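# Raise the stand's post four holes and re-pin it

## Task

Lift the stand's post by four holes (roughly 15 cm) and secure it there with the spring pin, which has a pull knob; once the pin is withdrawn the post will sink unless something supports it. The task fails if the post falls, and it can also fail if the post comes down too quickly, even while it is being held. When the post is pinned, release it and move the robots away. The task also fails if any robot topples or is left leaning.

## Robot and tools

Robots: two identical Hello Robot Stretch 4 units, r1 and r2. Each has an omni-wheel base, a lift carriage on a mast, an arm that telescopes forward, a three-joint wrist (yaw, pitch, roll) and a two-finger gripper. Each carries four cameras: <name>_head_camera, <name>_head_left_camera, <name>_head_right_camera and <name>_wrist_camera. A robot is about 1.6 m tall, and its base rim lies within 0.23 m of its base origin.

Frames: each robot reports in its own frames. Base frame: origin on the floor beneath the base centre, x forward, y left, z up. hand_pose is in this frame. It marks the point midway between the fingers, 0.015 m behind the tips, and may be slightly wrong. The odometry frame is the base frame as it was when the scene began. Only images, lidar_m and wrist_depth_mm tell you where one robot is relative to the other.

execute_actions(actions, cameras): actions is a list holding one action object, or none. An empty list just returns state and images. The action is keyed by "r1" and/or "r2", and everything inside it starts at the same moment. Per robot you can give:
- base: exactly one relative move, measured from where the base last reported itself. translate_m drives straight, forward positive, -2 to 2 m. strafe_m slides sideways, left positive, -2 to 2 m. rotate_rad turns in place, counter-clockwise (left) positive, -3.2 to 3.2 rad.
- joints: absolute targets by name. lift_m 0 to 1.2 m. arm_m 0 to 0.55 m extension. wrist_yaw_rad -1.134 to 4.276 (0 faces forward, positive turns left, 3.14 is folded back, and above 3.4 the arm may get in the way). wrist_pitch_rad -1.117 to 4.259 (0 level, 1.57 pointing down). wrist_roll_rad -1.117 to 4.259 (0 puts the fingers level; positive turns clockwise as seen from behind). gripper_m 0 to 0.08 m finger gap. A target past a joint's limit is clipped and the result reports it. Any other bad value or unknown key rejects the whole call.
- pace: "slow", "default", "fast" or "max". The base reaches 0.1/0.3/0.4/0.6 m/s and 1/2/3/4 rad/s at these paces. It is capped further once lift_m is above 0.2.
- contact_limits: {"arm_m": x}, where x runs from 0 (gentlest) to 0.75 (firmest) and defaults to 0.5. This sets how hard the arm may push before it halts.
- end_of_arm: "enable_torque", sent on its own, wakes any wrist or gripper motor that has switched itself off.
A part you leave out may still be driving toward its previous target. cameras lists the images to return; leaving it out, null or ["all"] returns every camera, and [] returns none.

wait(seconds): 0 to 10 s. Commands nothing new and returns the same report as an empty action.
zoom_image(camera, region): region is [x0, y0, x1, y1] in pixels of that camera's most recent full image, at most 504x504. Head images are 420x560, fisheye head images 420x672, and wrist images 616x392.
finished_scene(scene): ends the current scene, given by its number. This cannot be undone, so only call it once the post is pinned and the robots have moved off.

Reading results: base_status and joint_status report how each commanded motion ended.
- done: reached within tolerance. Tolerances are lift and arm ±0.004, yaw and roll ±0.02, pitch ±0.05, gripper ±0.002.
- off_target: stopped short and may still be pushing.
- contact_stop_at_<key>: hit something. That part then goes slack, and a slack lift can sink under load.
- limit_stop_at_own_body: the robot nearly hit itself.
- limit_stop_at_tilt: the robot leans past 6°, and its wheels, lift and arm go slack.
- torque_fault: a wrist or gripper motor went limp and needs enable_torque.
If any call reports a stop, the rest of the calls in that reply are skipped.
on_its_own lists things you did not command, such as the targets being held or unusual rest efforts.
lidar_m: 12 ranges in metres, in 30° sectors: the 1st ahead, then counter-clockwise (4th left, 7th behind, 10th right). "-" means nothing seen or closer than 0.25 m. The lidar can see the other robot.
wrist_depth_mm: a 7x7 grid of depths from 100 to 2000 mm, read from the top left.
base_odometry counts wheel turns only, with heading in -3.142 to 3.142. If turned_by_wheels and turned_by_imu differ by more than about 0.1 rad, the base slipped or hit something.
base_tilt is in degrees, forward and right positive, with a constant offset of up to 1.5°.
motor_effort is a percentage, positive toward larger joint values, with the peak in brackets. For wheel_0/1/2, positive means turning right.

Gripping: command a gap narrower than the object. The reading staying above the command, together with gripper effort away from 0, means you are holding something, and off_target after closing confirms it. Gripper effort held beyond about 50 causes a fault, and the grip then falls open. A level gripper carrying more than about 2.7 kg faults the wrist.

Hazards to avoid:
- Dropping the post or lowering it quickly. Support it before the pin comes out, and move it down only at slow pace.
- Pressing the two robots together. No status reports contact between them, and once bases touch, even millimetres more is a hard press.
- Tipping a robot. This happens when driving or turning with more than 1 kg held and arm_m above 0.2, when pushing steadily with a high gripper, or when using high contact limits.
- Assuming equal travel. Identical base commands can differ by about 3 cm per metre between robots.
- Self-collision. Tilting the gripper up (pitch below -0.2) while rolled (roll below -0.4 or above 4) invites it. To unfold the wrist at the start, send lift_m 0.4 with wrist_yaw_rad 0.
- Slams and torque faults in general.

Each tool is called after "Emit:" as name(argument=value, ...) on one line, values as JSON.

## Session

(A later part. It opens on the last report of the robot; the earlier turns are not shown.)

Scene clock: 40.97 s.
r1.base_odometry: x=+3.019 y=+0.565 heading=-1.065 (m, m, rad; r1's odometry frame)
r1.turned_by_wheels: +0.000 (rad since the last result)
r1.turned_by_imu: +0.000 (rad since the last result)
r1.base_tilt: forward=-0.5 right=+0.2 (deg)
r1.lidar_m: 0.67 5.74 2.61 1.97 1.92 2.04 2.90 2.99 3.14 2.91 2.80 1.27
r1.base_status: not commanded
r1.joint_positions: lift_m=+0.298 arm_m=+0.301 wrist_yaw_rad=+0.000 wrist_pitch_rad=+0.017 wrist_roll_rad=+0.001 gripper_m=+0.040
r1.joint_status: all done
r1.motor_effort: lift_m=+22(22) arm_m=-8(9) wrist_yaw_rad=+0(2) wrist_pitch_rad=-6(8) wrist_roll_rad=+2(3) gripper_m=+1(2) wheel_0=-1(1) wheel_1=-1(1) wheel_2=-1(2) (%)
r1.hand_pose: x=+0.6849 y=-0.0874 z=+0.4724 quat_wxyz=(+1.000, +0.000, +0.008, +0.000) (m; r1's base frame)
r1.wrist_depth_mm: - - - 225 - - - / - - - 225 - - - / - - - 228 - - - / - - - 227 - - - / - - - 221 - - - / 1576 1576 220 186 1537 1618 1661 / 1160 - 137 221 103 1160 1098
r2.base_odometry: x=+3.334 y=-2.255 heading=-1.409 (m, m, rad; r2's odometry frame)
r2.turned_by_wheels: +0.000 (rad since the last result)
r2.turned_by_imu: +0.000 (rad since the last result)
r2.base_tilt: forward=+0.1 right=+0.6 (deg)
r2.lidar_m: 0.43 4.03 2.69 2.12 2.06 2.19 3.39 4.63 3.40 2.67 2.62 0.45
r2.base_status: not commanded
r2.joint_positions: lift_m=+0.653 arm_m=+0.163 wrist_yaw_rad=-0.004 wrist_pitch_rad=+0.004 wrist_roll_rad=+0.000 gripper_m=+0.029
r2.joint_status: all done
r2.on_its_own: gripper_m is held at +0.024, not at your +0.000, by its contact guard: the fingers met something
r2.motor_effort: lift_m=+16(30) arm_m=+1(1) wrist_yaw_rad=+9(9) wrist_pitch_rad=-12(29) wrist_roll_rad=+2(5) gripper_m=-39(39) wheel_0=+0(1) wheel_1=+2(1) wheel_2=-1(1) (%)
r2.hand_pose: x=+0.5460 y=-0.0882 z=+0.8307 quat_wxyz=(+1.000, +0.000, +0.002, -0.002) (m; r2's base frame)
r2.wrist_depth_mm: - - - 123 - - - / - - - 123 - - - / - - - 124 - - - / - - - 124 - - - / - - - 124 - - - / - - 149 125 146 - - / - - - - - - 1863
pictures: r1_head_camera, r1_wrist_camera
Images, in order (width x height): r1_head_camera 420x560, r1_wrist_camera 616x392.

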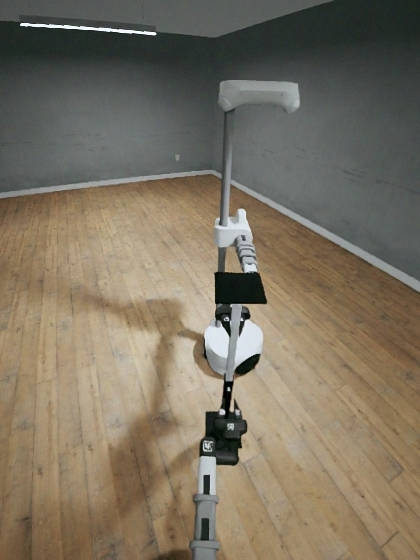

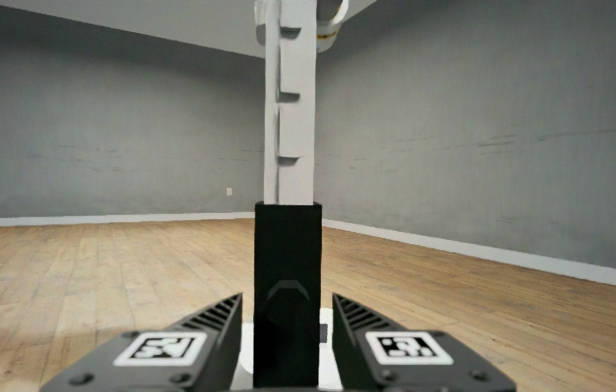

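Emit:
execute_actions(actions=[{"r1":{"base":{"translate_m":-0.3},"joints":{"arm_m":0.0},"pace":"fast"},"r2":{"joints":{"gripper_m":0.07}}}], cameras=["r1_wrist_camera"])

Emit:
execute_actions(actions=[{"r1":{"base":{"translate_m":-0.3},"pace":"max"},"r2":{"base":{"translate_m":-0.7},"joints":{"arm_m":0.0},"pace":"max"}}], cameras=["r1_wrist_camera","r1_head_camera"])

Scene clock: 43.07 s.
r1.base_odometry: x=+2.874 y=+0.828 heading=-1.065 (m, m, rad; r1's odometry frame)
r1.turned_by_wheels: +0.000 (rad since the last result)
r1.turned_by_imu: -0.001 (rad since the last result)
r1.base_tilt: forward=-0.4 right=+0.3 (deg)
r1.lidar_m: 1.00 5.91 2.42 1.83 1.77 1.89 2.68 2.70 2.87 3.03 2.93 3.11
r1.base_status: done
r1.joint_positions: lift_m=+0.298 arm_m=+0.003 wrist_yaw_rad=+0.000 wrist_pitch_rad=+0.017 wrist_roll_rad=+0.001 gripper_m=+0.040
r1.joint_status: all done
joint sent to its limit — the command would take r1.arm_m past its lower limit, so that joint was sent only as far as its limit.
r1.motor_effort: lift_m=+21(22) arm_m=-8(9) wrist_yaw_rad=+0(1) wrist_pitch_rad=-8(9) wrist_roll_rad=+0(1) gripper_m=+1(2) wheel_0=-1(8) wheel_1=-1(10) wheel_2=-3(14) (%)
r1.hand_pose: x=+0.3860 y=-0.0875 z=+0.4723 quat_wxyz=(+1.000, +0.000, +0.009, +0.000) (m; r1's base frame)
r1.wrist_depth_mm: - - - - - - - / - - - 1397 - - - / - - - - - - - / - - - - - - - / - - - 1430 - - - / 1537 1576 1255 820 1499 1618 1618 / 1138 - 137 976 103 1160 1118
r2.base_odometry: x=+3.334 y=-2.255 heading=-1.409 (m, m, rad; r2's odometry frame)
r2.turned_by_wheels: +0.000 (rad since the last result)
r2.turned_by_imu: +0.000 (rad since the last result)
r2.base_tilt: forward=+0.0 right=+0.6 (deg)
r2.lidar_m: 0.43 4.06 2.71 2.11 2.07 2.23 3.39 4.62 3.40 2.68 2.62 0.46
r2.base_status: not commanded
r2.joint_positions: lift_m=+0.653 arm_m=+0.163 wrist_yaw_rad=+0.000 wrist_pitch_rad=+0.003 wrist_roll_rad=+0.000 gripper_m=+0.070
r2.joint_status: all done
r2.motor_effort: lift_m=+17(17) arm_m=+1(1) wrist_yaw_rad=+0(8) wrist_pitch_rad=-8(12) wrist_roll_rad=+2(2) gripper_m=+0(38) wheel_0=-1(0) wheel_1=+2(1) wheel_2=-1(1) (%)
r2.hand_pose: x=+0.5463 y=-0.0875 z=+0.8310 quat_wxyz=(+1.000, +0.000, +0.002, +0.000) (m; r2's base frame)
r2.wrist_depth_mm: - - - 122 - - - / - - - 123 - - - / - - - 123 - - - / - - - 123 - - - / - - - 124 - - - / - - - 124 167 - - / - - 147 - 1042 - -
pictures: r1_wrist_camera
Images, in order (width x height): r1_wrist_camera 616x392.

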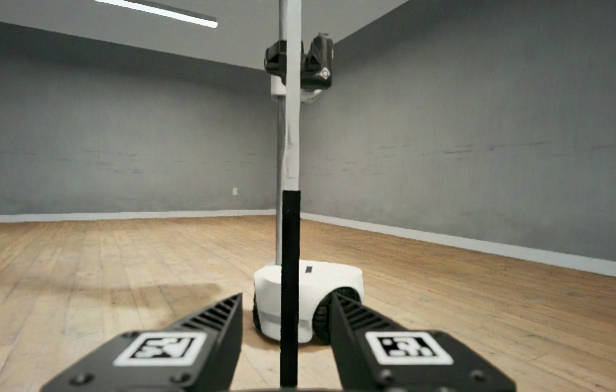

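Scene clock: 46.07 s.
r1.base_odometry: x=+2.729 y=+1.090 heading=-1.066 (m, m, rad; r1's odometry frame)
r1.turned_by_wheels: +0.000 (rad since the last result)
r1.turned_by_imu: -0.001 (rad since the last result)
r1.base_tilt: forward=-0.5 right=+0.3 (deg)
r1.lidar_m: 1.29 5.45 2.22 1.71 1.64 1.75 2.47 2.42 2.57 3.18 3.04 3.26
r1.base_status: done
r1.joint_positions: lift_m=+0.298 arm_m=+0.003 wrist_yaw_rad=+0.000 wrist_pitch_rad=+0.017 wrist_roll_rad=+0.001 gripper_m=+0.040
r1.joint_status: not commanded
r1.motor_effort: lift_m=+21(21) arm_m=-8(8) wrist_yaw_rad=+1(1) wrist_pitch_rad=-8(8) wrist_roll_rad=+1(1) gripper_m=+1(1) wheel_0=+0(10) wheel_1=+1(8) wheel_2=-2(16) (%)
r1.hand_pose: x=+0.3860 y=-0.0875 z=+0.4723 quat_wxyz=(+1.000, +0.000, +0.009, +0.000) (m; r1's base frame)
r1.wrist_depth_mm: - - - - - - - / - - - - - - - / - - - - - - - / - - - - - - - / - - - - - - - / 1537 1499 1397 1464 1618 1537 1661 / 1118 - 137 1025 103 1182 1138
r2.base_odometry: x=+3.221 y=-1.564 heading=-1.410 (m, m, rad; r2's odometry frame)
r2.turned_by_wheels: +0.000 (rad since the last result)
r2.turned_by_imu: +0.002 (rad since the last result)
r2.base_tilt: forward=+0.0 right=+0.6 (deg)
r2.lidar_m: 1.13 4.71 2.30 1.83 1.79 1.93 2.92 4.01 3.82 2.98 2.91 3.14
r2.base_status: done
r2.joint_positions: lift_m=+0.653 arm_m=+0.003 wrist_yaw_rad=+0.000 wrist_pitch_rad=+0.003 wrist_roll_rad=+0.000 gripper_m=+0.070
r2.joint_status: all done
joint sent to its limit — the command would take r2.arm_m past its lower limit, so that joint was sent only as far as its limit.
r2.motor_effort: lift_m=+18(17) arm_m=-4(6) wrist_yaw_rad=-1(3) wrist_pitch_rad=-6(8) wrist_roll_rad=+1(2) gripper_m=+1(1) wheel_0=-1(7) wheel_1=-2(7) wheel_2=-2(8) (%)
r2.hand_pose: x=+0.3862 y=-0.0874 z=+0.8310 quat_wxyz=(+1.000, +0.000, +0.001, +0.000) (m; r2's base frame)
r2.wrist_depth_mm: - - - - - - - / - - - - - - - / - - - - - - - / - - - - - - - / - - - - - - - / - - - - 167 - - / - - 147 - 1060 - -
pictures: r1_head_camera, r1_wrist_camera
Images, in order (width x height): r1_head_camera 420x560, r1_wrist_camera 616x392.

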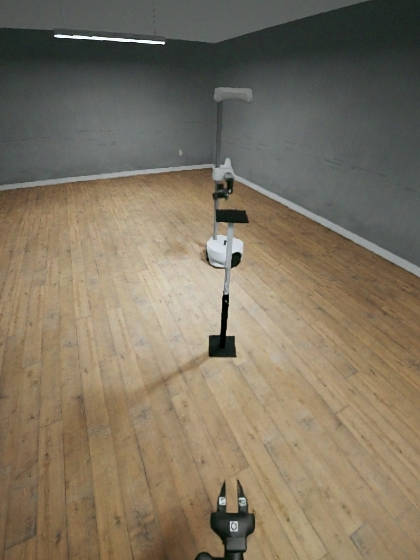

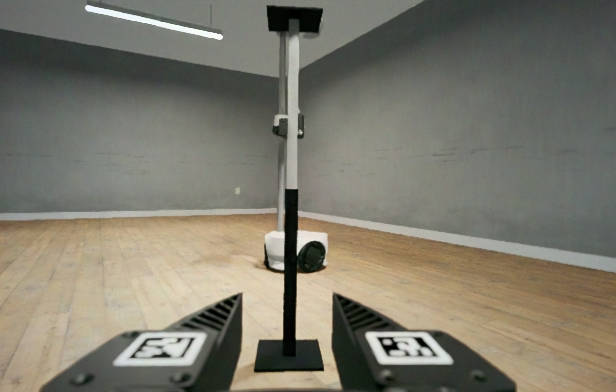

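Emit:
finished_scene(scene=1)

The scene is finished: the task was done.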